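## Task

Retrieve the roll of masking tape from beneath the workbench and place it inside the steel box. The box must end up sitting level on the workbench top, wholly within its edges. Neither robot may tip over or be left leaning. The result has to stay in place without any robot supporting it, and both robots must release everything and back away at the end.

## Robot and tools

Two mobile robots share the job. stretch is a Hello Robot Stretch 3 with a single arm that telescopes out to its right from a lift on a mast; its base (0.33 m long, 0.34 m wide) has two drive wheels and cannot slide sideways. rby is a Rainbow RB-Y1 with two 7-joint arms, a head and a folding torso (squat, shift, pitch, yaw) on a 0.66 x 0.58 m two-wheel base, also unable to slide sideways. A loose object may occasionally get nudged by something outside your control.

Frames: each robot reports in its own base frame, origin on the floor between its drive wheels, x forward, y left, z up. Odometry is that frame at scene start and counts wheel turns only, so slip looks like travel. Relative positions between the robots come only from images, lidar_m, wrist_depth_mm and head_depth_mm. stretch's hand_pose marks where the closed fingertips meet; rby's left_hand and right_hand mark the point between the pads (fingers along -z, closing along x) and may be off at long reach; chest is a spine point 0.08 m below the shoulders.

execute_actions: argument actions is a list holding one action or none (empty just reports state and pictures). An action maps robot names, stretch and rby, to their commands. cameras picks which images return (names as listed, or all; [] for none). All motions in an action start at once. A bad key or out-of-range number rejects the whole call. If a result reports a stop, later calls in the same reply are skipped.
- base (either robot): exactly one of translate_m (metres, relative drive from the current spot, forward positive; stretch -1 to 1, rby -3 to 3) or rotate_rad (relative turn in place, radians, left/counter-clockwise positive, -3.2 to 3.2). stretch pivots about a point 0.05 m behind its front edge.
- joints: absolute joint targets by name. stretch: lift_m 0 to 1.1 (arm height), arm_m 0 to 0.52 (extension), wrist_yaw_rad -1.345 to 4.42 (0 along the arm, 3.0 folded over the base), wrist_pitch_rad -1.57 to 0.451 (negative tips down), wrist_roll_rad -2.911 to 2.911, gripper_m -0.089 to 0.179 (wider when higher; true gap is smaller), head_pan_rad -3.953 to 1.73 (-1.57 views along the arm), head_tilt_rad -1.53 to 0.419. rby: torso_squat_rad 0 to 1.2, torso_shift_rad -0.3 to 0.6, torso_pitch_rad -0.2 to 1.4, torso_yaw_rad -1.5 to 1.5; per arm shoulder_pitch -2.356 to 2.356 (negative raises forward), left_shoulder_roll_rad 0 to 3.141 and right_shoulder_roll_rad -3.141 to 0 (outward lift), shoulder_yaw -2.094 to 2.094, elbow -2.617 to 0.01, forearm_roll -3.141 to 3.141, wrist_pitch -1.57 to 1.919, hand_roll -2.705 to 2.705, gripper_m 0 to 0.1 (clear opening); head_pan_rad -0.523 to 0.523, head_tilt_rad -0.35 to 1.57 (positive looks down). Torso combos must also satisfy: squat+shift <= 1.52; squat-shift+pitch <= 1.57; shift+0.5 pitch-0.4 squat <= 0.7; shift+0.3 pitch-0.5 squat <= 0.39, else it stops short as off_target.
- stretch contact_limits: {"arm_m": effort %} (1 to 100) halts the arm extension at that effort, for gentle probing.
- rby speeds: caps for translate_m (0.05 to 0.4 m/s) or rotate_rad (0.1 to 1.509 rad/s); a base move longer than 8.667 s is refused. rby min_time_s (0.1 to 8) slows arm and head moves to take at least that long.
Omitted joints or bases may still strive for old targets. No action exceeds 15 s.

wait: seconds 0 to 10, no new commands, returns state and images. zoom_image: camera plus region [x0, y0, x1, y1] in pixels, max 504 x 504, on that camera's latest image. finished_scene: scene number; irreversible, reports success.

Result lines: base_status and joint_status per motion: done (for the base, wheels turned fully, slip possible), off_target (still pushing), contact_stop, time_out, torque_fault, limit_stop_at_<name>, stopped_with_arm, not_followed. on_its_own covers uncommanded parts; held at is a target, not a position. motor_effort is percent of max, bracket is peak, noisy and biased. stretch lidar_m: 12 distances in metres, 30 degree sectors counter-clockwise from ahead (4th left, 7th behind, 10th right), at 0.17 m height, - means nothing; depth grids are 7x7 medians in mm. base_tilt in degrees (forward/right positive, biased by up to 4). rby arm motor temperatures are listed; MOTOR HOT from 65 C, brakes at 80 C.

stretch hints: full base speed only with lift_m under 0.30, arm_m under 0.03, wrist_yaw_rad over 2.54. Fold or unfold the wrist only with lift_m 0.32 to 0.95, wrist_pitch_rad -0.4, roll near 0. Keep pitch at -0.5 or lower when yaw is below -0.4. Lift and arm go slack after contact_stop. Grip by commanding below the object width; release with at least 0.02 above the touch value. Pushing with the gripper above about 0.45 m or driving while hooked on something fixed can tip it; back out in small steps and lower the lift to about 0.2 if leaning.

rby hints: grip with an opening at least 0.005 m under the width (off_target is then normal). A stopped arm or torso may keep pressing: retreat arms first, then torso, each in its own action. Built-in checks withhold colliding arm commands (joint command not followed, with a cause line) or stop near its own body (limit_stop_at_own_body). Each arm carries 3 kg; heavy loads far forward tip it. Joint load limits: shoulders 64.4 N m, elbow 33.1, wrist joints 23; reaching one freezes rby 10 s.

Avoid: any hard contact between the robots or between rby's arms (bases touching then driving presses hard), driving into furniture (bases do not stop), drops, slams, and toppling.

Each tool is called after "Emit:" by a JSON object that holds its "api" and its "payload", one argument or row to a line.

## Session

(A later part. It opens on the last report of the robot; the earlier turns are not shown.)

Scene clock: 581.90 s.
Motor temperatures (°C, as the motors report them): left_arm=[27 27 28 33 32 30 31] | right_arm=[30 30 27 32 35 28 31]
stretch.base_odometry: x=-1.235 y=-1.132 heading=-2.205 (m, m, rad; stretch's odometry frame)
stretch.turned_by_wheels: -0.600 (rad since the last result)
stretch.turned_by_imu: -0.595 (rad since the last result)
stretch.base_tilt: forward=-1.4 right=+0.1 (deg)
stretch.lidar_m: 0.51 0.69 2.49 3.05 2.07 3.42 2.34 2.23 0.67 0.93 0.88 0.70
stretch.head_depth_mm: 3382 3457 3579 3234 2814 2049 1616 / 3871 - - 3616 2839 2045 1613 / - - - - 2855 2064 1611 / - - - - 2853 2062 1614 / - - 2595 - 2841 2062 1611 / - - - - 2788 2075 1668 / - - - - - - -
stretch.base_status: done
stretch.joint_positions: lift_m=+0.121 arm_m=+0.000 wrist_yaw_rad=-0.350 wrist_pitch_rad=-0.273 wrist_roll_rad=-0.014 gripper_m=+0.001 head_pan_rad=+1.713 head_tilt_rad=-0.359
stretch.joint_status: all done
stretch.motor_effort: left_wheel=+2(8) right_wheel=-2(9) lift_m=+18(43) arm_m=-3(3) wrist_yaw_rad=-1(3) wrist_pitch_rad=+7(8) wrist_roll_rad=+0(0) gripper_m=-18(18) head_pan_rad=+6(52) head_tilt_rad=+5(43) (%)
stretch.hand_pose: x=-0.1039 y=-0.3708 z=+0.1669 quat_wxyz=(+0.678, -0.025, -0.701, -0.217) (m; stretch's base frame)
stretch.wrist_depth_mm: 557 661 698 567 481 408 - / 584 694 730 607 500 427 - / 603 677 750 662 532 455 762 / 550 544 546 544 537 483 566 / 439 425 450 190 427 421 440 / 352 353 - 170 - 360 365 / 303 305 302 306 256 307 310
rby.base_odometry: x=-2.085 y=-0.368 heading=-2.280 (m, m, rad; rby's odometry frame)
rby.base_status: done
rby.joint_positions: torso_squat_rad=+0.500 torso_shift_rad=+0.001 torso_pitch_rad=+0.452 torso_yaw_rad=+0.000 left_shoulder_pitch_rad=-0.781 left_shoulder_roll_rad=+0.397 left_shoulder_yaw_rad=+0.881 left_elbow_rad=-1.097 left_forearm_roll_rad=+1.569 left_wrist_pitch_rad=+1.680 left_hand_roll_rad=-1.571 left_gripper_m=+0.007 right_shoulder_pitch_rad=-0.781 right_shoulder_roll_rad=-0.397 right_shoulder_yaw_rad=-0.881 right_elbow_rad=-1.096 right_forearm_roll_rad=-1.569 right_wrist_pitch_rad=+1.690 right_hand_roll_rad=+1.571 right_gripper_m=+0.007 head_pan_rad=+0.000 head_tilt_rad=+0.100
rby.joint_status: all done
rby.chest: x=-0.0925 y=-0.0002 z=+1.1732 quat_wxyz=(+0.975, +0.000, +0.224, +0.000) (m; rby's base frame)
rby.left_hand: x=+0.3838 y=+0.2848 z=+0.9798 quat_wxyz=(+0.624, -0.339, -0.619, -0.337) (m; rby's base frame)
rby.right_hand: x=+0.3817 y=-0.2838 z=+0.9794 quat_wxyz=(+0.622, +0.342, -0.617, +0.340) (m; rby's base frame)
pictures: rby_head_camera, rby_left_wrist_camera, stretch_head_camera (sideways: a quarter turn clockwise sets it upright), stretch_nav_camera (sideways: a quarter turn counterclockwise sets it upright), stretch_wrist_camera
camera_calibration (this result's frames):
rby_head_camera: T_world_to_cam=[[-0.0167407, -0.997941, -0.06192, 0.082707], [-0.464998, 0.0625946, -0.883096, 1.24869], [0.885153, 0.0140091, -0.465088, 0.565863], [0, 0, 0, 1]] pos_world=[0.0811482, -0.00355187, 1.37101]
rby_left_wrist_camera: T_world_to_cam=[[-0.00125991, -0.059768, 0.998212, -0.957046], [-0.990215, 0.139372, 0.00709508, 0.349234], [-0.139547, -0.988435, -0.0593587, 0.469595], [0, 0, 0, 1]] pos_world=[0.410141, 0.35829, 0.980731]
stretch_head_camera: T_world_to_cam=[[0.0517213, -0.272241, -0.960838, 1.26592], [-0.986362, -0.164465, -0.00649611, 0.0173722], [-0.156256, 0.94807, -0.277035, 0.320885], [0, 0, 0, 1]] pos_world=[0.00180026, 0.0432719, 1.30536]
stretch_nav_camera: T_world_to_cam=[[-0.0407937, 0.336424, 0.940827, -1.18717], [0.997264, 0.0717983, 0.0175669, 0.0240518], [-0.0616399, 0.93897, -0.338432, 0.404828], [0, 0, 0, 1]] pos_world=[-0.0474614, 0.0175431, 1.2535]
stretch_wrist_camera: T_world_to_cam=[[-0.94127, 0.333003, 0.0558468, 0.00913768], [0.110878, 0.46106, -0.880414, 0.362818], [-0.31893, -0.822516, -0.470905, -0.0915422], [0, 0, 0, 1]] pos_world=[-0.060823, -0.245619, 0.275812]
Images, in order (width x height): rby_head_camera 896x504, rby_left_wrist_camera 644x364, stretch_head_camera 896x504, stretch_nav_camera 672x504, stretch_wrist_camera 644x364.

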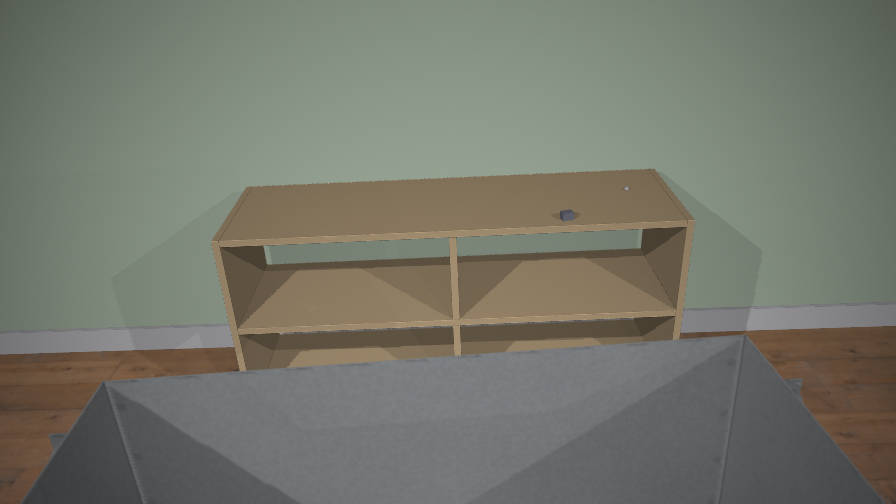

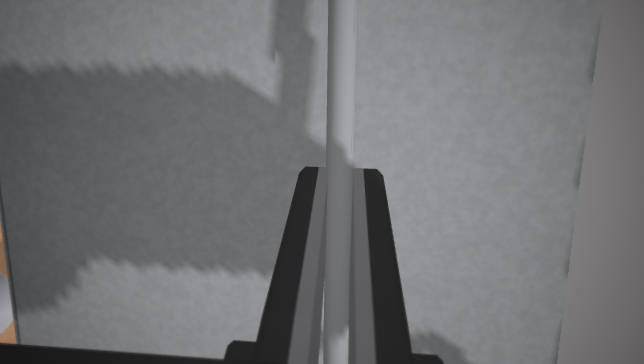

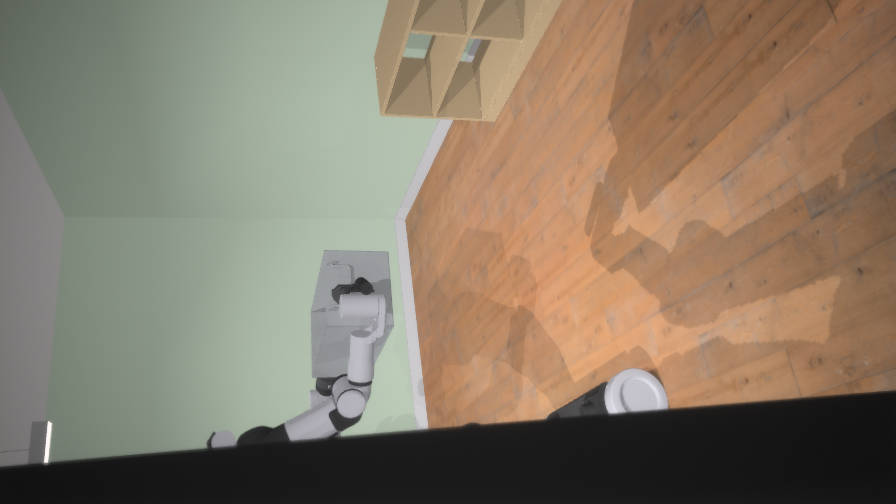

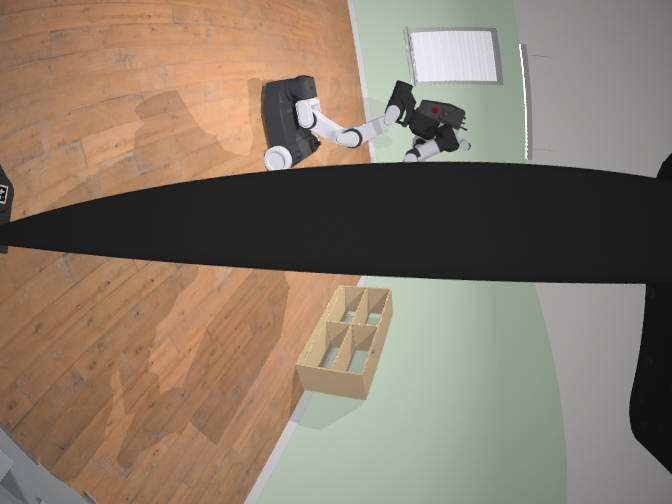

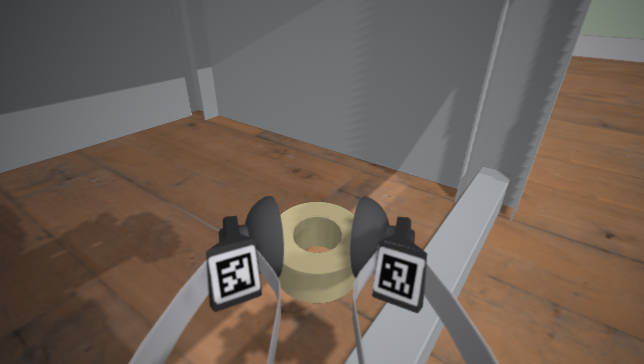

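Emit:
{"api": "zoom_image", "payload": {
  "camera": "rby_head_camera",
  "region": [0, 300, 240, 380]
}}

Emit:
{"api": "zoom_image", "payload": {
  "camera": "rby_head_camera",
  "region": [656, 280, 896, 360]
}}

Emit:
{"api": "zoom_image", "payload": {
  "camera": "stretch_head_camera",
  "region": [530, 350, 690, 440]
}}

Region (0, 300, 240, 380) of rby_head_camera's 896x504 image, scaled by 2.100, with more detail than that image has.

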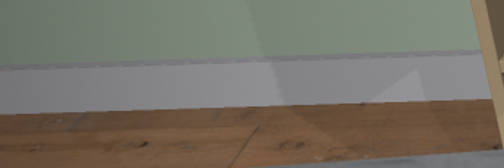

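Region (656, 280, 896, 360) of rby_head_camera's 896x504 image, scaled by 2.100, with more detail than that image has.

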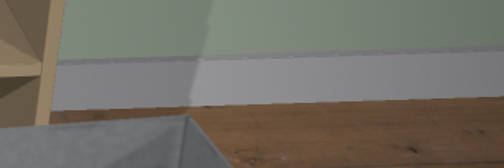

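Region (530, 350, 690, 440) of stretch_head_camera's 896x504 image, scaled by 3.150, with more detail than that image has; it fills the top 284 rows of this view, and the rest is white.

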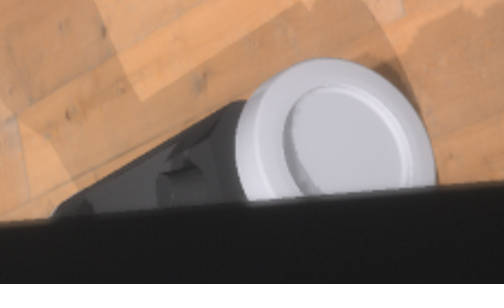

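Emit:
{"api": "zoom_image", "payload": {
  "camera": "rby_head_camera",
  "region": [390, 220, 530, 360]
}}

Emit:
{"api": "zoom_image", "payload": {
  "camera": "rby_head_camera",
  "region": [180, 230, 320, 370]
}}

Emit:
{"api": "zoom_image", "payload": {
  "camera": "rby_head_camera",
  "region": [600, 205, 740, 345]
}}

Region (390, 220, 530, 360) of rby_head_camera's 896x504 image, scaled by 3.600, with more detail than that image has.

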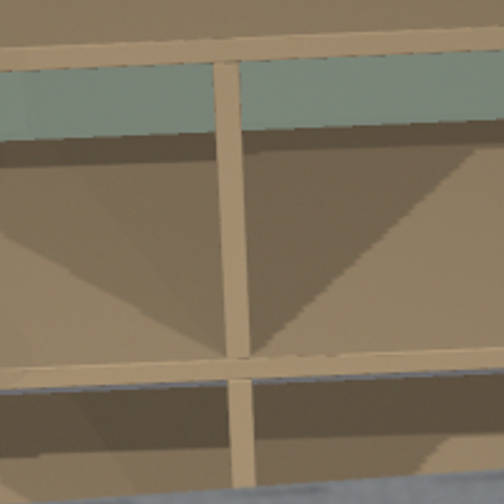

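Region (180, 230, 320, 370) of rby_head_camera's 896x504 image, scaled by 3.600, with more detail than that image has.

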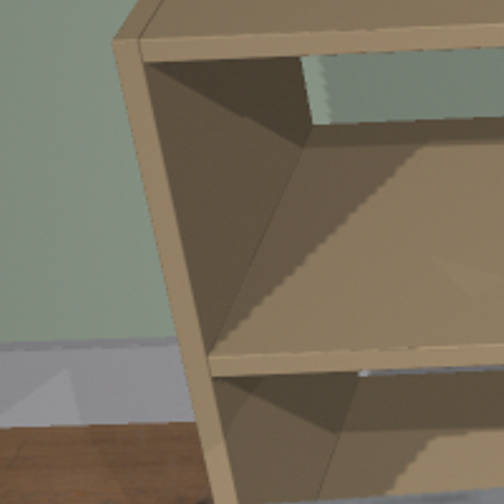

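Region (600, 205, 740, 345) of rby_head_camera's 896x504 image, scaled by 3.600, with more detail than that image has.

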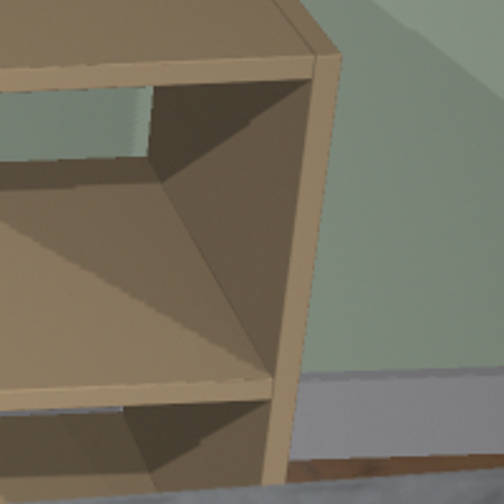

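Emit:
{"api": "execute_actions", "payload": {
  "actions": [
    {"rby": {"base": {"rotate_rad": -1.618}, "joints": {"head_tilt_rad": -0.1}}, "stretch": {"base": {"translate_m": -0.27}, "joints": {"lift_m": 0.53, "wrist_yaw_rad": -0.8, "wrist_pitch_rad": -0.6, "head_pan_rad": -1.4, "head_tilt_rad": -1.0}}}
  ],
  "cameras": ["rby_head_camera", "stretch_head_camera", "stretch_nav_camera", "stretch_wrist_camera"]
}}

Scene clock: 664.53 s.
Motor temperatures (°C, as the motors report them): left_arm=[28 27 28 34 33 30 31] | right_arm=[30 30 27 33 37 28 31]
stretch.base_odometry: x=-1.075 y=-0.914 heading=-2.204 (m, m, rad; stretch's odometry frame)
stretch.turned_by_wheels: +0.000 (rad since the last result)
stretch.turned_by_imu: -0.001 (rad since the last result)
stretch.base_tilt: forward=-1.4 right=+0.2 (deg)
stretch.lidar_m: 0.78 1.17 2.71 2.15 2.11 3.08 2.11 1.99 0.54 0.59 1.03 1.04
stretch.head_depth_mm: 1240 1428 714 644 1017 1272 - / 1187 852 717 630 973 1261 - / 1087 856 718 620 941 1247 - / 1032 861 723 622 911 1218 1143 / 1012 862 724 622 592 1179 1140 / 996 869 727 624 569 887 1145 / 977 870 729 626 559 862 1131
stretch.base_status: done
stretch.joint_positions: lift_m=+0.529 arm_m=+0.000 wrist_yaw_rad=-0.798 wrist_pitch_rad=-0.615 wrist_roll_rad=-0.014 gripper_m=+0.001 head_pan_rad=-1.393 head_tilt_rad=-0.988
stretch.joint_status: all done
stretch.motor_effort: left_wheel=+3(4) right_wheel=-2(7) lift_m=+47(47) arm_m=-3(2) wrist_yaw_rad=-1(6) wrist_pitch_rad=+5(3) wrist_roll_rad=+0(0) gripper_m=-18(18) head_pan_rad=-4(52) head_tilt_rad=-5(36) (%)
stretch.hand_pose: x=-0.1615 y=-0.2814 z=+0.5006 quat_wxyz=(+0.543, -0.061, -0.700, -0.460) (m; stretch's base frame)
stretch.wrist_depth_mm: 290 - - - - - - / 339 335 - - - - - / 326 353 993 982 - - - / 283 401 872 885 868 867 871 / 262 570 557 189 801 783 783 / 658 684 - 170 - 688 707 / 620 617 612 611 618 625 624
rby.base_odometry: x=-2.085 y=-0.368 heading=+2.386 (m, m, rad; rby's odometry frame)
rby.base_status: done
rby.joint_positions: torso_squat_rad=+0.500 torso_shift_rad=+0.001 torso_pitch_rad=+0.452 torso_yaw_rad=+0.000 left_shoulder_pitch_rad=-0.781 left_shoulder_roll_rad=+0.397 left_shoulder_yaw_rad=+0.881 left_elbow_rad=-1.097 left_forearm_roll_rad=+1.569 left_wrist_pitch_rad=+1.680 left_hand_roll_rad=-1.571 left_gripper_m=+0.007 right_shoulder_pitch_rad=-0.781 right_shoulder_roll_rad=-0.397 right_shoulder_yaw_rad=-0.881 right_elbow_rad=-1.096 right_forearm_roll_rad=-1.569 right_wrist_pitch_rad=+1.690 right_hand_roll_rad=+1.571 right_gripper_m=+0.007 head_pan_rad=+0.000 head_tilt_rad=-0.100
rby.joint_status: all done
rby.chest: x=-0.0925 y=-0.0002 z=+1.1732 quat_wxyz=(+0.975, +0.000, +0.224, +0.000) (m; rby's base frame)
rby.left_hand: x=+0.3838 y=+0.2848 z=+0.9797 quat_wxyz=(+0.624, -0.339, -0.619, -0.337) (m; rby's base frame)
rby.right_hand: x=+0.3817 y=-0.2838 z=+0.9794 quat_wxyz=(+0.622, +0.342, -0.617, +0.340) (m; rby's base frame)
pictures: rby_head_camera, stretch_head_camera (sideways: a quarter turn clockwise sets it upright), stretch_nav_camera (sideways: a quarter turn counterclockwise sets it upright), stretch_wrist_camera
camera_calibration (this result's frames):
rby_head_camera: T_world_to_cam=[[-0.00423401, -0.997944, -0.0639523, 0.0852534], [-0.280279, 0.0625738, -0.957877, 1.34646], [0.959909, 0.0138688, -0.279967, 0.31604], [0, 0, 0, 1]] pos_world=[0.0743741, -0.00355787, 1.38367]
stretch_head_camera: T_world_to_cam=[[-0.151987, 0.77421, -0.614409, 0.815488], [0.979959, 0.199025, 0.00837528, -0.0139825], [0.128767, -0.600822, -0.788943, 0.985145], [0, 0, 0, 1]] pos_world=[0.0107921, -0.0366792, 1.27838]
stretch_nav_camera: T_world_to_cam=[[0.139185, -0.815499, 0.561773, -0.694144], [-0.989863, -0.130762, 0.0554267, -0.0130851], [0.0282581, -0.563793, -0.825433, 1.03781], [0, 0, 0, 1]] pos_world=[0.054335, 0.0173242, 1.24732]
stretch_wrist_camera: T_world_to_cam=[[-0.716838, 0.695499, 0.0492344, 0.0481416], [0.491556, 0.554191, -0.671748, 0.605012], [-0.494485, -0.457333, -0.739142, 0.329479], [0, 0, 0, 1]] pos_world=[-0.0999653, -0.218093, 0.647577]
Images, in order (width x height): rby_head_camera 896x504, stretch_head_camera 896x504, stretch_nav_camera 672x504, stretch_wrist_camera 644x364.

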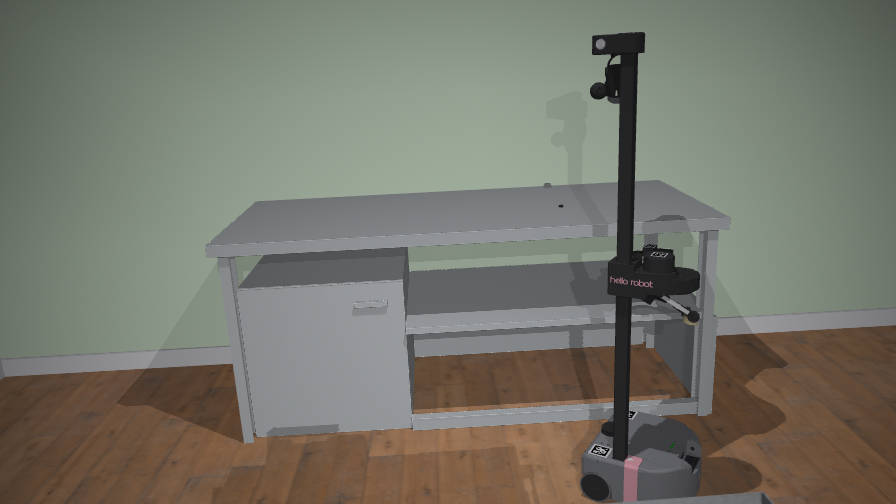

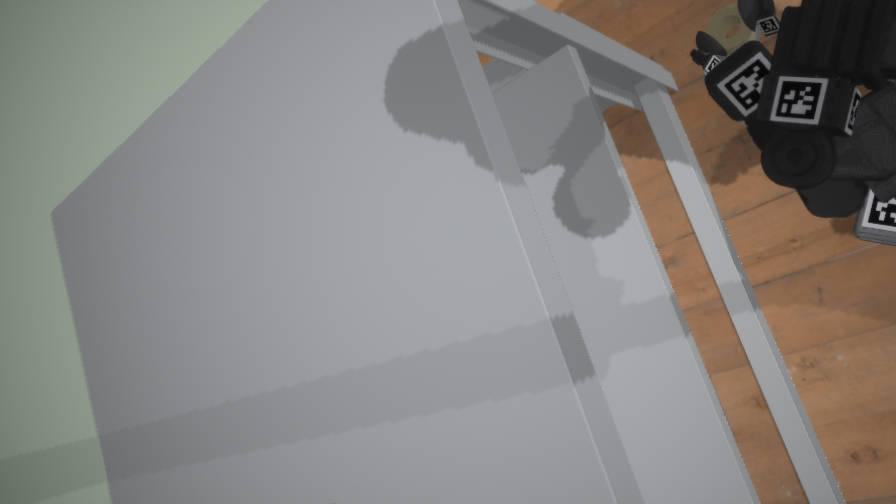

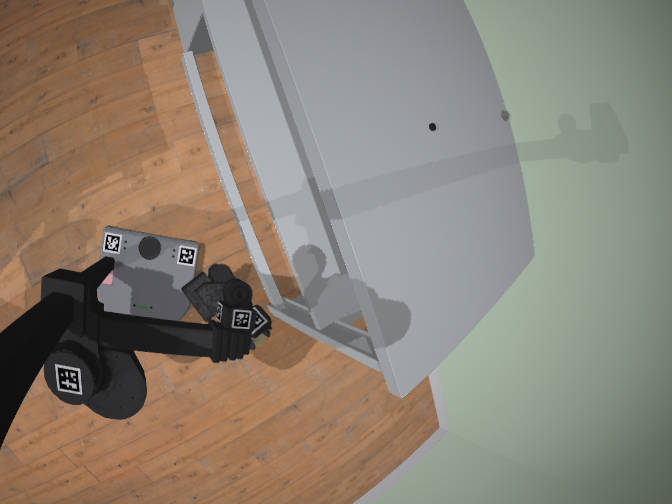

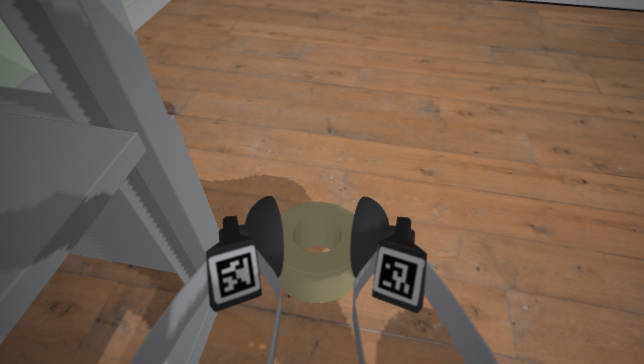

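Emit:
{"api": "execute_actions", "payload": {
  "actions": [
    {"rby": {"base": {"translate_m": 1.2}, "joints": {"head_tilt_rad": 0.0}}, "stretch": {"base": {"rotate_rad": 0.7}, "joints": {"lift_m": 0.94, "wrist_pitch_rad": -1.2, "head_pan_rad": 0.8, "head_tilt_rad": -0.6}}}
  ],
  "cameras": ["rby_head_camera", "stretch_head_camera", "stretch_nav_camera", "stretch_wrist_camera"]
}}

Scene clock: 719.60 s.
Motor temperatures (°C, as the motors report them): left_arm=[28 27 28 34 33 30 31] | right_arm=[31 30 27 33 37 28 31]
stretch.base_odometry: x=-1.075 y=-0.914 heading=-1.505 (m, m, rad; stretch's odometry frame)
stretch.turned_by_wheels: +0.700 (rad since the last result)
stretch.turned_by_imu: +0.689 (rad since the last result)
stretch.base_tilt: forward=-1.4 right=+0.1 (deg)
stretch.lidar_m: 2.65 1.08 0.88 4.79 2.58 2.00 1.98 0.54 0.73 1.03 0.87 0.78
stretch.head_depth_mm: 2879 2966 940 665 1871 1569 1316 / 3182 3212 921 600 1757 1565 1316 / 1056 1077 851 552 610 1525 1321 / 982 - 792 554 594 1459 1324 / 869 977 752 617 1479 1386 1326 / 848 930 1166 616 1582 1342 1296 / 820 906 3124 595 1902 1582 1332
stretch.base_status: done
stretch.joint_positions: lift_m=+0.939 arm_m=+0.000 wrist_yaw_rad=-0.799 wrist_pitch_rad=-1.203 wrist_roll_rad=-0.014 gripper_m=+0.001 head_pan_rad=+0.793 head_tilt_rad=-0.606
stretch.joint_status: all done
stretch.motor_effort: left_wheel=-3(7) right_wheel=+3(7) lift_m=+48(48) arm_m=-2(3) wrist_yaw_rad=-2(0) wrist_pitch_rad=+1(3) wrist_roll_rad=+0(0) gripper_m=-17(18) head_pan_rad=+4(52) head_tilt_rad=+3(26) (%)
stretch.hand_pose: x=-0.0714 y=-0.1936 z=+0.8303 quat_wxyz=(+0.386, +0.147, -0.690, -0.595) (m; stretch's base frame)
stretch.wrist_depth_mm: 226 228 228 249 629 - - / 222 222 225 607 - - - / 219 220 593 - - - - / 215 258 595 - - - - / 242 569 974 189 - - - / 559 990 - 169 - - - / 910 993 990 976 - - 984
rby.base_odometry: x=-2.958 y=+0.455 heading=+2.386 (m, m, rad; rby's odometry frame)
rby.base_status: done
rby.joint_positions: torso_squat_rad=+0.500 torso_shift_rad=+0.001 torso_pitch_rad=+0.452 torso_yaw_rad=+0.000 left_shoulder_pitch_rad=-0.781 left_shoulder_roll_rad=+0.397 left_shoulder_yaw_rad=+0.881 left_elbow_rad=-1.097 left_forearm_roll_rad=+1.569 left_wrist_pitch_rad=+1.680 left_hand_roll_rad=-1.571 left_gripper_m=+0.007 right_shoulder_pitch_rad=-0.781 right_shoulder_roll_rad=-0.397 right_shoulder_yaw_rad=-0.881 right_elbow_rad=-1.096 right_forearm_roll_rad=-1.569 right_wrist_pitch_rad=+1.690 right_hand_roll_rad=+1.571 right_gripper_m=+0.007 head_pan_rad=+0.000 head_tilt_rad=+0.000
rby.joint_status: all done
rby.chest: x=-0.0924 y=-0.0002 z=+1.1732 quat_wxyz=(+0.975, +0.000, +0.224, +0.000) (m; rby's base frame)
rby.left_hand: x=+0.3838 y=+0.2848 z=+0.9797 quat_wxyz=(+0.624, -0.339, -0.619, -0.337) (m; rby's base frame)
rby.right_hand: x=+0.3817 y=-0.2838 z=+0.9793 quat_wxyz=(+0.622, +0.342, -0.617, +0.340) (m; rby's base frame)
pictures: rby_head_camera, stretch_head_camera (sideways: a quarter turn clockwise sets it upright), stretch_nav_camera (sideways: a quarter turn counterclockwise sets it upright), stretch_wrist_camera
camera_calibration (this result's frames):
rby_head_camera: T_world_to_cam=[[-0.010558, -0.997942, -0.0632426, 0.0843923], [-0.374623, 0.0625874, -0.925062, 1.30376], [0.927117, 0.0139254, -0.374513, 0.443459], [0, 0, 0, 1]] pos_world=[0.0781736, -0.00355593, 1.37748]
stretch_head_camera: T_world_to_cam=[[-0.344069, -0.367284, -0.864129, 1.14214], [-0.729046, 0.684465, -0.000638042, 0.00817483], [0.5917, 0.62977, -0.50327, 0.61073], [0, 0, 0, 1]] pos_world=[0.0375648, 0.0292747, 1.29432]
stretch_nav_camera: T_world_to_cam=[[0.397004, 0.392656, 0.829584, -1.04473], [0.665807, -0.745342, 0.0341554, 0.00448569], [0.631735, 0.538783, -0.557337, 0.685443], [0, 0, 0, 1]] pos_world=[-0.0212444, 0.0442561, 1.24856]
stretch_wrist_camera: T_world_to_cam=[[-0.732596, 0.680186, 0.0255082, 0.0509781], [0.670036, 0.727247, -0.148873, 0.345634], [-0.119812, -0.0919722, -0.988527, 0.962452], [0, 0, 0, 1]] pos_world=[-0.0789272, -0.197517, 1.00157]
Images, in order (width x height): rby_head_camera 896x504, stretch_head_camera 896x504, stretch_nav_camera 672x504, stretch_wrist_camera 644x364.

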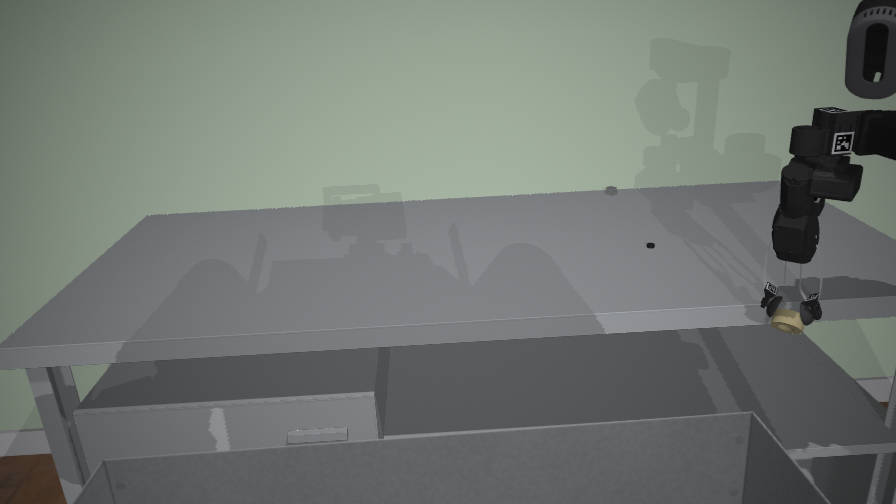

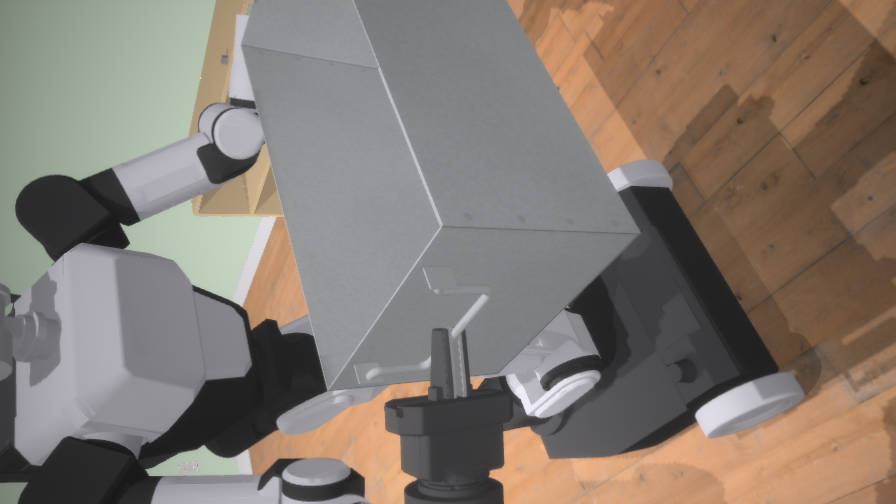

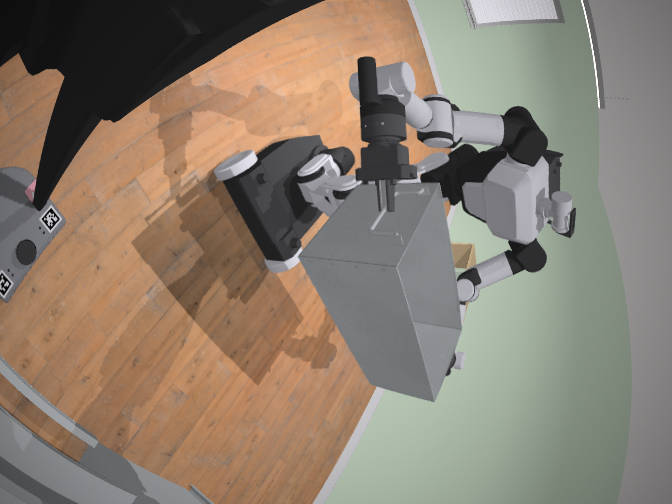

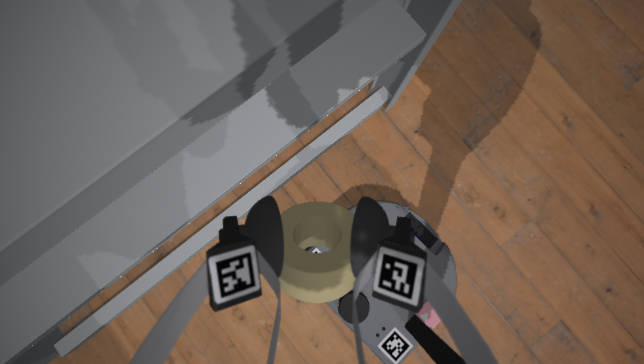

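Emit:
{"api": "zoom_image", "payload": {
  "camera": "rby_head_camera",
  "region": [340, 290, 560, 450]
}}

Emit:
{"api": "zoom_image", "payload": {
  "camera": "stretch_nav_camera",
  "region": [300, 40, 480, 220]
}}

Region (340, 290, 560, 450) of rby_head_camera's 896x504 image, scaled by 2.291, with more detail than that image has; it fills the top 367 rows of this view, and the rest is white.

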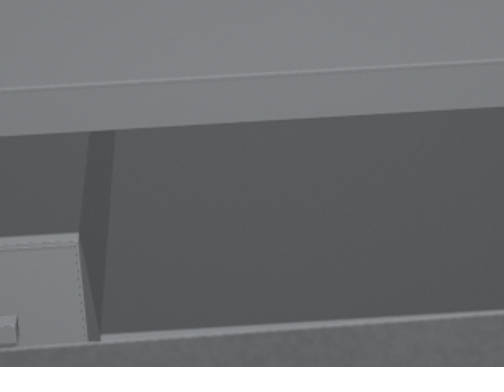

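Region (300, 40, 480, 220) of stretch_nav_camera's 672x504 image, scaled by 2.800, with more detail than that image has.

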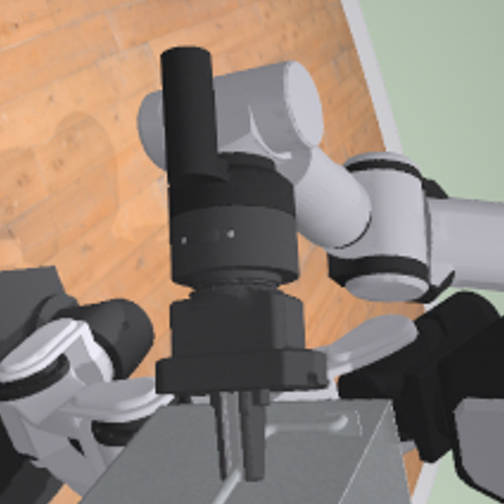

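Emit:
{"api": "execute_actions", "payload": {
  "actions": [
    {"rby": {"base": {"translate_m": 1.01}, "joints": {"head_tilt_rad": 0.4}}, "stretch": {"base": {"rotate_rad": 0.64}, "joints": {"lift_m": 1.1, "arm_m": 0.455, "wrist_pitch_rad": -0.05, "wrist_yaw_rad": 0.55, "head_pan_rad": -1.35, "head_tilt_rad": -0.6}}}
  ]
}}

Scene clock: 778.10 s.
Motor temperatures (°C, as the motors report them): left_arm=[28 27 28 34 33 30 31] | right_arm=[31 30 27 33 37 28 31]
stretch.base_odometry: x=-1.075 y=-0.914 heading=-0.865 (m, m, rad; stretch's odometry frame)
stretch.turned_by_wheels: +0.640 (rad since the last result)
stretch.turned_by_imu: +0.629 (rad since the last result)
stretch.base_tilt: forward=-1.4 right=+0.1 (deg)
stretch.lidar_m: 0.36 4.83 4.35 2.37 1.98 2.00 0.54 0.85 1.03 0.29 0.25 0.31
stretch.head_depth_mm: - 1344 830 529 551 335 317 / 1387 1505 910 585 618 326 577 / 1558 1690 960 674 364 302 293 / 1784 1962 779 807 307 290 296 / 2090 2342 964 909 - 283 1240 / 2419 2633 997 - - 1460 1060 / 2317 - - - - 1585 653
stretch.base_status: done
stretch.joint_positions: lift_m=+1.099 arm_m=+0.455 wrist_yaw_rad=+0.550 wrist_pitch_rad=-0.074 wrist_roll_rad=-0.014 gripper_m=+0.001 head_pan_rad=-1.343 head_tilt_rad=-0.606
stretch.joint_status: all done
stretch.motor_effort: left_wheel=-3(8) right_wheel=+2(8) lift_m=+48(49) arm_m=+1(2) wrist_yaw_rad=+0(2) wrist_pitch_rad=+8(9) wrist_roll_rad=+0(0) gripper_m=-18(18) head_pan_rad=-4(51) head_tilt_rad=+3(3) (%)
stretch.hand_pose: x=+0.1111 y=-0.8161 z=+1.1942 quat_wxyz=(+0.692, +0.216, -0.668, +0.168) (m; stretch's base frame)
stretch.wrist_depth_mm: - - - - - 758 589 / - - - - - 773 582 / - - - - - 779 589 / - - - - - 808 594 / - - - 189 - 829 597 / 452 465 - 171 - 777 617 / 443 342 352 392 400 654 618
rby.base_odometry: x=-3.693 y=+1.148 heading=+2.386 (m, m, rad; rby's odometry frame)
rby.base_status: done
rby.joint_positions: torso_squat_rad=+0.500 torso_shift_rad=+0.001 torso_pitch_rad=+0.452 torso_yaw_rad=+0.000 left_shoulder_pitch_rad=-0.781 left_shoulder_roll_rad=+0.397 left_shoulder_yaw_rad=+0.881 left_elbow_rad=-1.097 left_forearm_roll_rad=+1.569 left_wrist_pitch_rad=+1.680 left_hand_roll_rad=-1.571 left_gripper_m=+0.007 right_shoulder_pitch_rad=-0.781 right_shoulder_roll_rad=-0.397 right_shoulder_yaw_rad=-0.881 right_elbow_rad=-1.096 right_forearm_roll_rad=-1.569 right_wrist_pitch_rad=+1.690 right_hand_roll_rad=+1.571 right_gripper_m=+0.007 head_pan_rad=+0.000 head_tilt_rad=+0.400
rby.joint_status: all done
rby.chest: x=-0.0924 y=-0.0002 z=+1.1732 quat_wxyz=(+0.975, +0.000, +0.224, +0.000) (m; rby's base frame)
rby.left_hand: x=+0.3838 y=+0.2848 z=+0.9796 quat_wxyz=(+0.624, -0.339, -0.619, -0.337) (m; rby's base frame)
rby.right_hand: x=+0.3817 y=-0.2838 z=+0.9793 quat_wxyz=(+0.622, +0.342, -0.617, +0.340) (m; rby's base frame)
pictures: rby_head_camera, rby_left_wrist_camera, rby_right_wrist_camera, stretch_head_camera (sideways: a quarter turn clockwise sets it upright), stretch_nav_camera (sideways: a quarter turn counterclockwise sets it upright), stretch_wrist_camera
camera_calibration (this result's frames):
rby_head_camera: T_world_to_cam=[[-0.0341885, -0.997939, -0.0542996, 0.0727258], [-0.705317, 0.0625849, -0.706124, 1.0145], [0.708068, 0.0141571, -0.706003, 0.892057], [0, 0, 0, 1]] pos_world=[0.0863902, -0.00354517, 1.3501]
rby_left_wrist_camera: T_world_to_cam=[[-0.00102453, -0.0597433, 0.998213, -0.957022], [-0.99021, 0.139393, 0.00732642, 0.349041], [-0.139582, -0.988433, -0.0593012, 0.46953], [0, 0, 0, 1]] pos_world=[0.410181, 0.358269, 0.980599]
rby_right_wrist_camera: T_world_to_cam=[[-0.163025, 0.00551481, -0.986607, 1.03602], [-0.977017, -0.140098, 0.160657, 0.204855], [-0.137335, 0.990122, 0.0282274, 0.388008], [0, 0, 0, 1]] pos_world=[0.422331, -0.361189, 0.978281]
stretch_head_camera: T_world_to_cam=[[-0.125829, 0.487194, -0.864181, 1.14088], [0.968503, 0.249002, -0.000640541, -0.002177], [0.214871, -0.837043, -0.50318, 0.612912], [0, 0, 0, 1]] pos_world=[0.0139668, -0.0422519, 1.29433]
stretch_nav_camera: T_world_to_cam=[[0.1189, -0.545488, 0.829642, -1.04311], [-0.986037, -0.162988, 0.0341488, 0.0145706], [0.116594, -0.822118, -0.557251, 0.688474], [0, 0, 0, 1]] pos_world=[0.05812, -0.000620427, 1.24856]
stretch_wrist_camera: T_world_to_cam=[[-0.851767, -0.520834, 0.0567845, -0.405429], [-0.196534, 0.217165, -0.956145, 1.37427], [0.485662, -0.825573, -0.287336, -0.216634], [0, 0, 0, 1]] pos_world=[0.0299699, -0.688451, 1.27477]
Images, in order (width x height): rby_head_camera 896x504, rby_left_wrist_camera 644x364, rby_right_wrist_camera 644x364, stretch_head_camera 896x504, stretch_nav_camera 672x504, stretch_wrist_camera 644x364.

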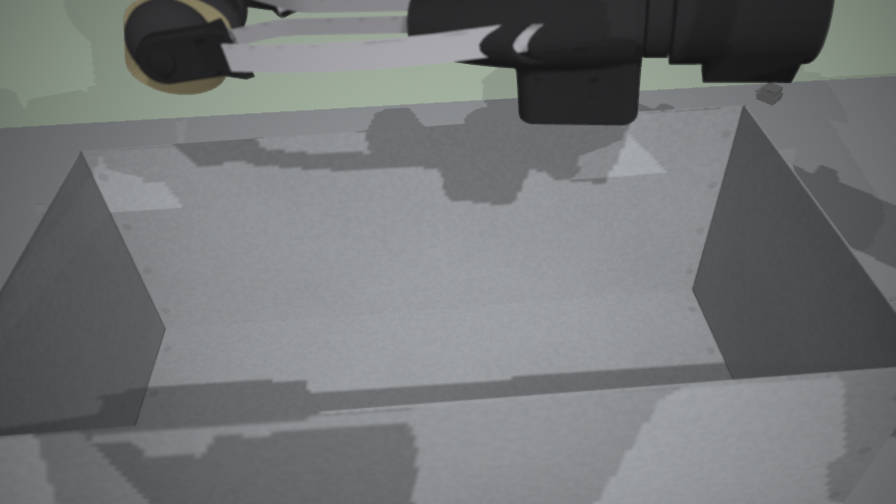

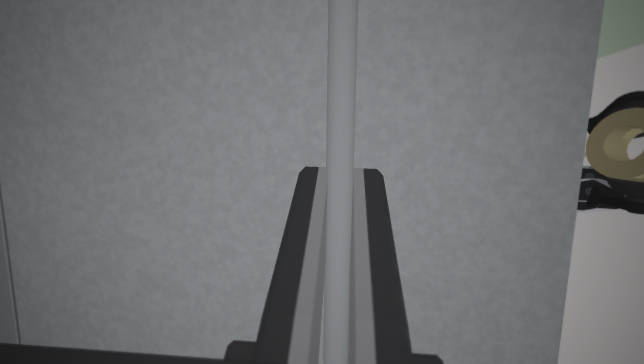

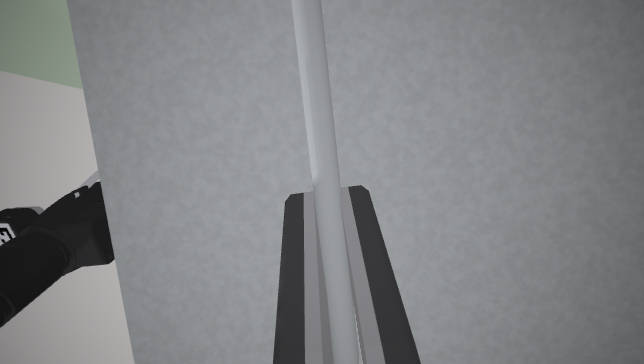

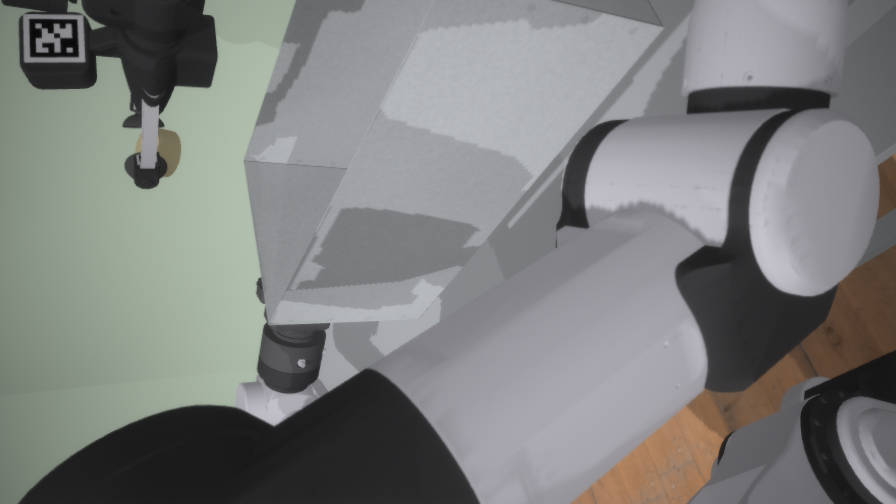

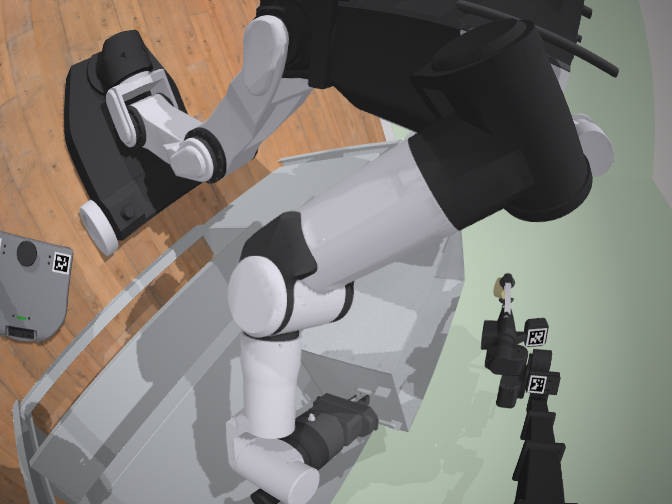

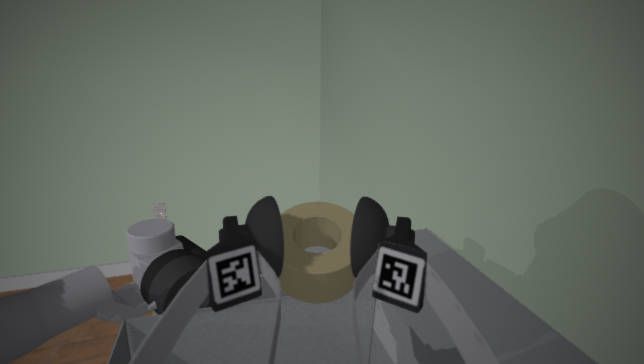

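Emit:
{"api": "execute_actions", "payload": {
  "actions": [
    {"rby": {"joints": {"torso_squat_rad": 0.668, "head_tilt_rad": 0.5}}, "stretch": {"joints": {"lift_m": 1.0, "arm_m": 0.5, "wrist_pitch_rad": -1.0}}}
  ]
}}

Scene clock: 848.13 s.
Motor temperatures (°C, as the motors report them): left_arm=[28 27 28 34 33 30 31] | right_arm=[31 30 27 33 37 28 31]
stretch.base_odometry: x=-1.075 y=-0.914 heading=-0.865 (m, m, rad; stretch's odometry frame)
stretch.turned_by_wheels: +0.000 (rad since the last result)
stretch.turned_by_imu: -0.001 (rad since the last result)
stretch.base_tilt: forward=-1.4 right=+0.1 (deg)
stretch.lidar_m: 0.36 4.83 4.35 2.37 1.99 2.00 0.54 0.86 1.03 0.29 0.25 0.31
stretch.head_depth_mm: 1245 1351 - 851 552 594 349 / 1382 1482 961 622 633 613 352 / 1556 1687 1015 693 712 372 314 / 1790 1958 957 804 794 329 312 / 2091 2326 1013 955 310 300 317 / 2433 2632 1040 1031 - 292 699 / 2328 2523 - - - 714 680
stretch.base_status: not commanded
stretch.joint_positions: lift_m=+1.001 arm_m=+0.500 wrist_yaw_rad=+0.550 wrist_pitch_rad=-1.007 wrist_roll_rad=-0.014 gripper_m=+0.001 head_pan_rad=-1.343 head_tilt_rad=-0.606
stretch.joint_status: all done
stretch.motor_effort: left_wheel=-3(3) right_wheel=+2(3) lift_m=+19(42) arm_m=+1(1) wrist_yaw_rad=-1(0) wrist_pitch_rad=+2(8) wrist_roll_rad=+0(0) gripper_m=-17(17) head_pan_rad=-3(4) head_tilt_rad=+3(3) (%)
stretch.hand_pose: x=+0.0393 y=-0.7442 z=+0.9098 quat_wxyz=(+0.693, +0.498, -0.498, -0.157) (m; stretch's base frame)
stretch.wrist_depth_mm: 251 327 346 359 259 166 123 / 233 334 335 340 283 176 128 / 219 314 318 321 311 187 133 / 205 298 303 304 302 199 139 / 195 283 292 189 292 210 145 / 188 261 - 170 - 228 153 / 178 228 265 263 267 228 161
rby.base_odometry: x=-3.693 y=+1.148 heading=+2.386 (m, m, rad; rby's odometry frame)
rby.base_status: not commanded
rby.joint_positions: torso_squat_rad=+0.668 torso_shift_rad=+0.000 torso_pitch_rad=+0.449 torso_yaw_rad=+0.000 left_shoulder_pitch_rad=-0.785 left_shoulder_roll_rad=+0.398 left_shoulder_yaw_rad=+0.882 left_elbow_rad=-1.099 left_forearm_roll_rad=+1.572 left_wrist_pitch_rad=+1.680 left_hand_roll_rad=-1.571 left_gripper_m=+0.007 right_shoulder_pitch_rad=-0.782 right_shoulder_roll_rad=-0.398 right_shoulder_yaw_rad=-0.882 right_elbow_rad=-1.097 right_forearm_roll_rad=-1.570 right_wrist_pitch_rad=+1.690 right_hand_roll_rad=+1.571 right_gripper_m=+0.007 head_pan_rad=+0.000 head_tilt_rad=+0.500
rby.joint_status: all done
rby.chest: x=-0.0938 y=-0.0004 z=+1.1087 quat_wxyz=(+0.975, +0.000, +0.223, +0.000) (m; rby's base frame)
rby.left_hand: x=+0.3843 y=+0.2845 z=+0.9201 quat_wxyz=(+0.620, -0.337, -0.622, -0.339) (m; rby's base frame)
rby.right_hand: x=+0.3813 y=-0.2841 z=+0.9171 quat_wxyz=(+0.620, +0.341, -0.619, +0.340) (m; rby's base frame)
pictures: rby_head_camera, rby_left_wrist_camera, rby_right_wrist_camera, stretch_head_camera (sideways: a quarter turn clockwise sets it upright), stretch_nav_camera (sideways: a quarter turn counterclockwise sets it upright), stretch_wrist_camera
camera_calibration (this result's frames):
rby_head_camera: T_world_to_cam=[[-0.0393127, -0.997918, -0.0511284, 0.0649279], [-0.770539, 0.0628529, -0.634286, 0.876833], [0.636179, 0.014461, -0.771406, 0.932656], [0, 0, 0, 1]] pos_world=[0.0848502, -0.00380586, 1.27894]
rby_left_wrist_camera: T_world_to_cam=[[-0.0128392, -0.0594506, 0.998149, -0.893102], [-0.990098, 0.140308, -0.00437879, 0.360462], [-0.139788, -0.988321, -0.0606634, 0.467059], [0, 0, 0, 1]] pos_world=[0.410715, 0.357933, 0.92136]
rby_right_wrist_camera: T_world_to_cam=[[-0.157442, 0.00572212, -0.987512, 0.97339], [-0.977937, -0.139937, 0.155105, 0.219858], [-0.137302, 0.990144, 0.0276279, 0.390555], [0, 0, 0, 1]] pos_world=[0.421884, -0.361509, 0.916343]
stretch_head_camera: T_world_to_cam=[[-0.125824, 0.487172, -0.864194, 1.14089], [0.968503, 0.249002, -0.000641158, -0.0021762], [0.214873, -0.837055, -0.503158, 0.612883], [0, 0, 0, 1]] pos_world=[0.0139668, -0.042252, 1.29433]
stretch_nav_camera: T_world_to_cam=[[0.118895, -0.545468, 0.829656, -1.04312], [-0.986037, -0.162987, 0.0341471, 0.0145727], [0.116597, -0.822131, -0.55723, 0.688446], [0, 0, 0, 1]] pos_world=[0.0581203, -0.000621771, 1.24856]
stretch_wrist_camera: T_world_to_cam=[[-0.828106, -0.55949, 0.0348166, -0.422693], [-0.536553, 0.773107, -0.338254, 0.937565], [0.162333, -0.298791, -0.94041, 0.794825], [0, 0, 0, 1]] pos_world=[0.0239922, -0.723844, 1.07931]
Images, in order (width x height): rby_head_camera 896x504, rby_left_wrist_camera 644x364, rby_right_wrist_camera 644x364, stretch_head_camera 896x504, stretch_nav_camera 672x504, stretch_wrist_camera 644x364.

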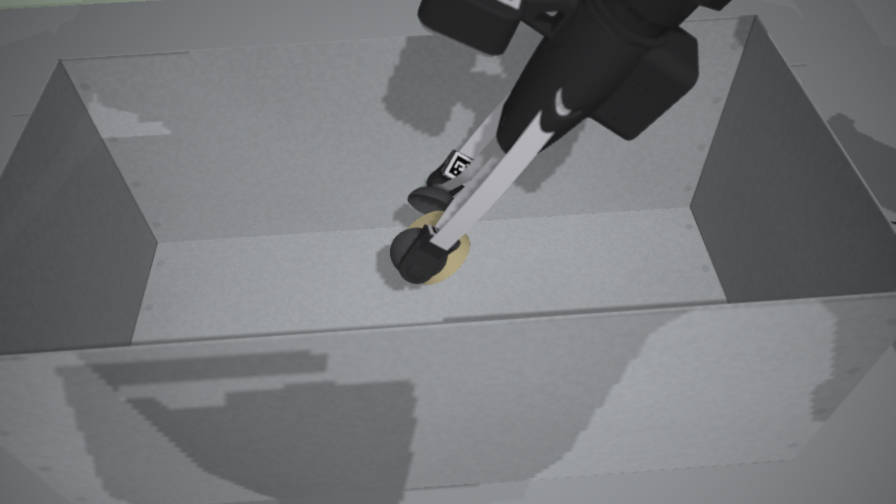

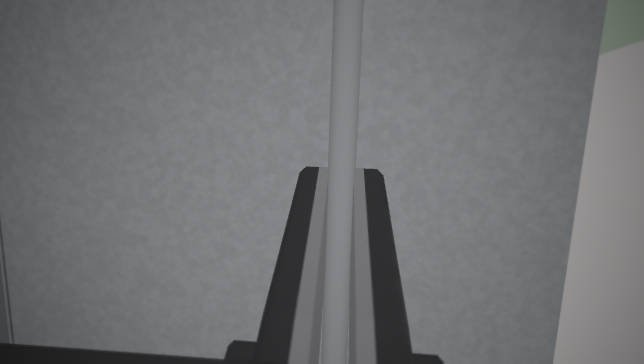

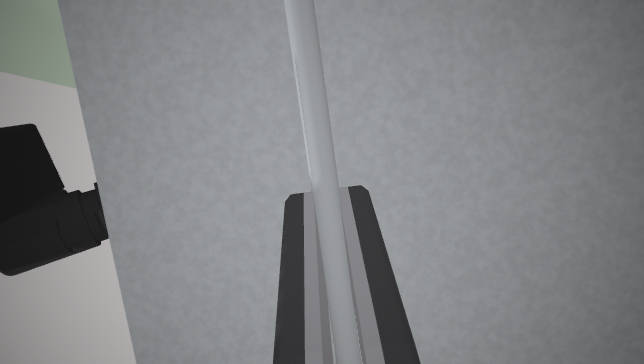

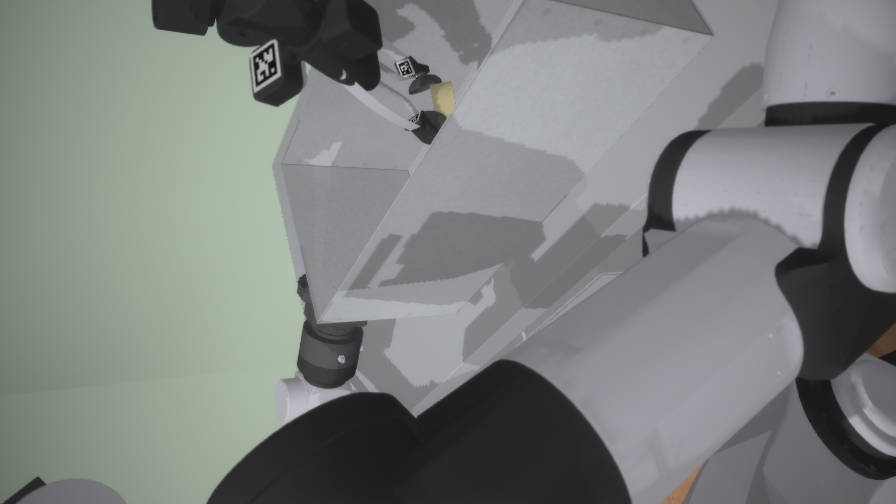

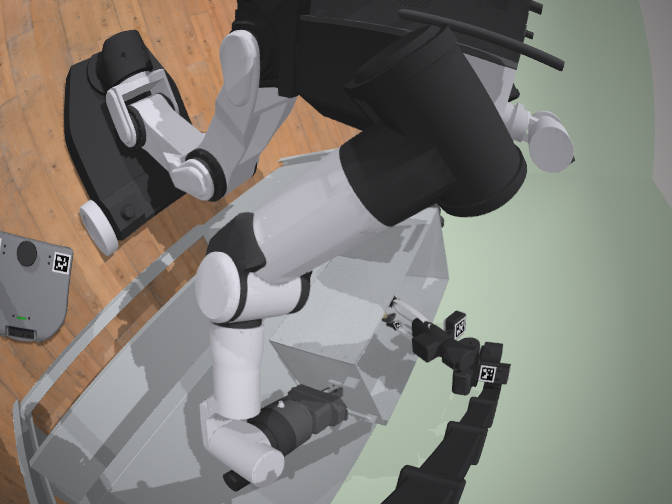

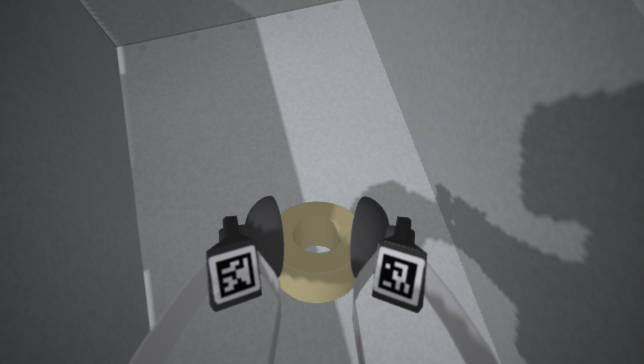

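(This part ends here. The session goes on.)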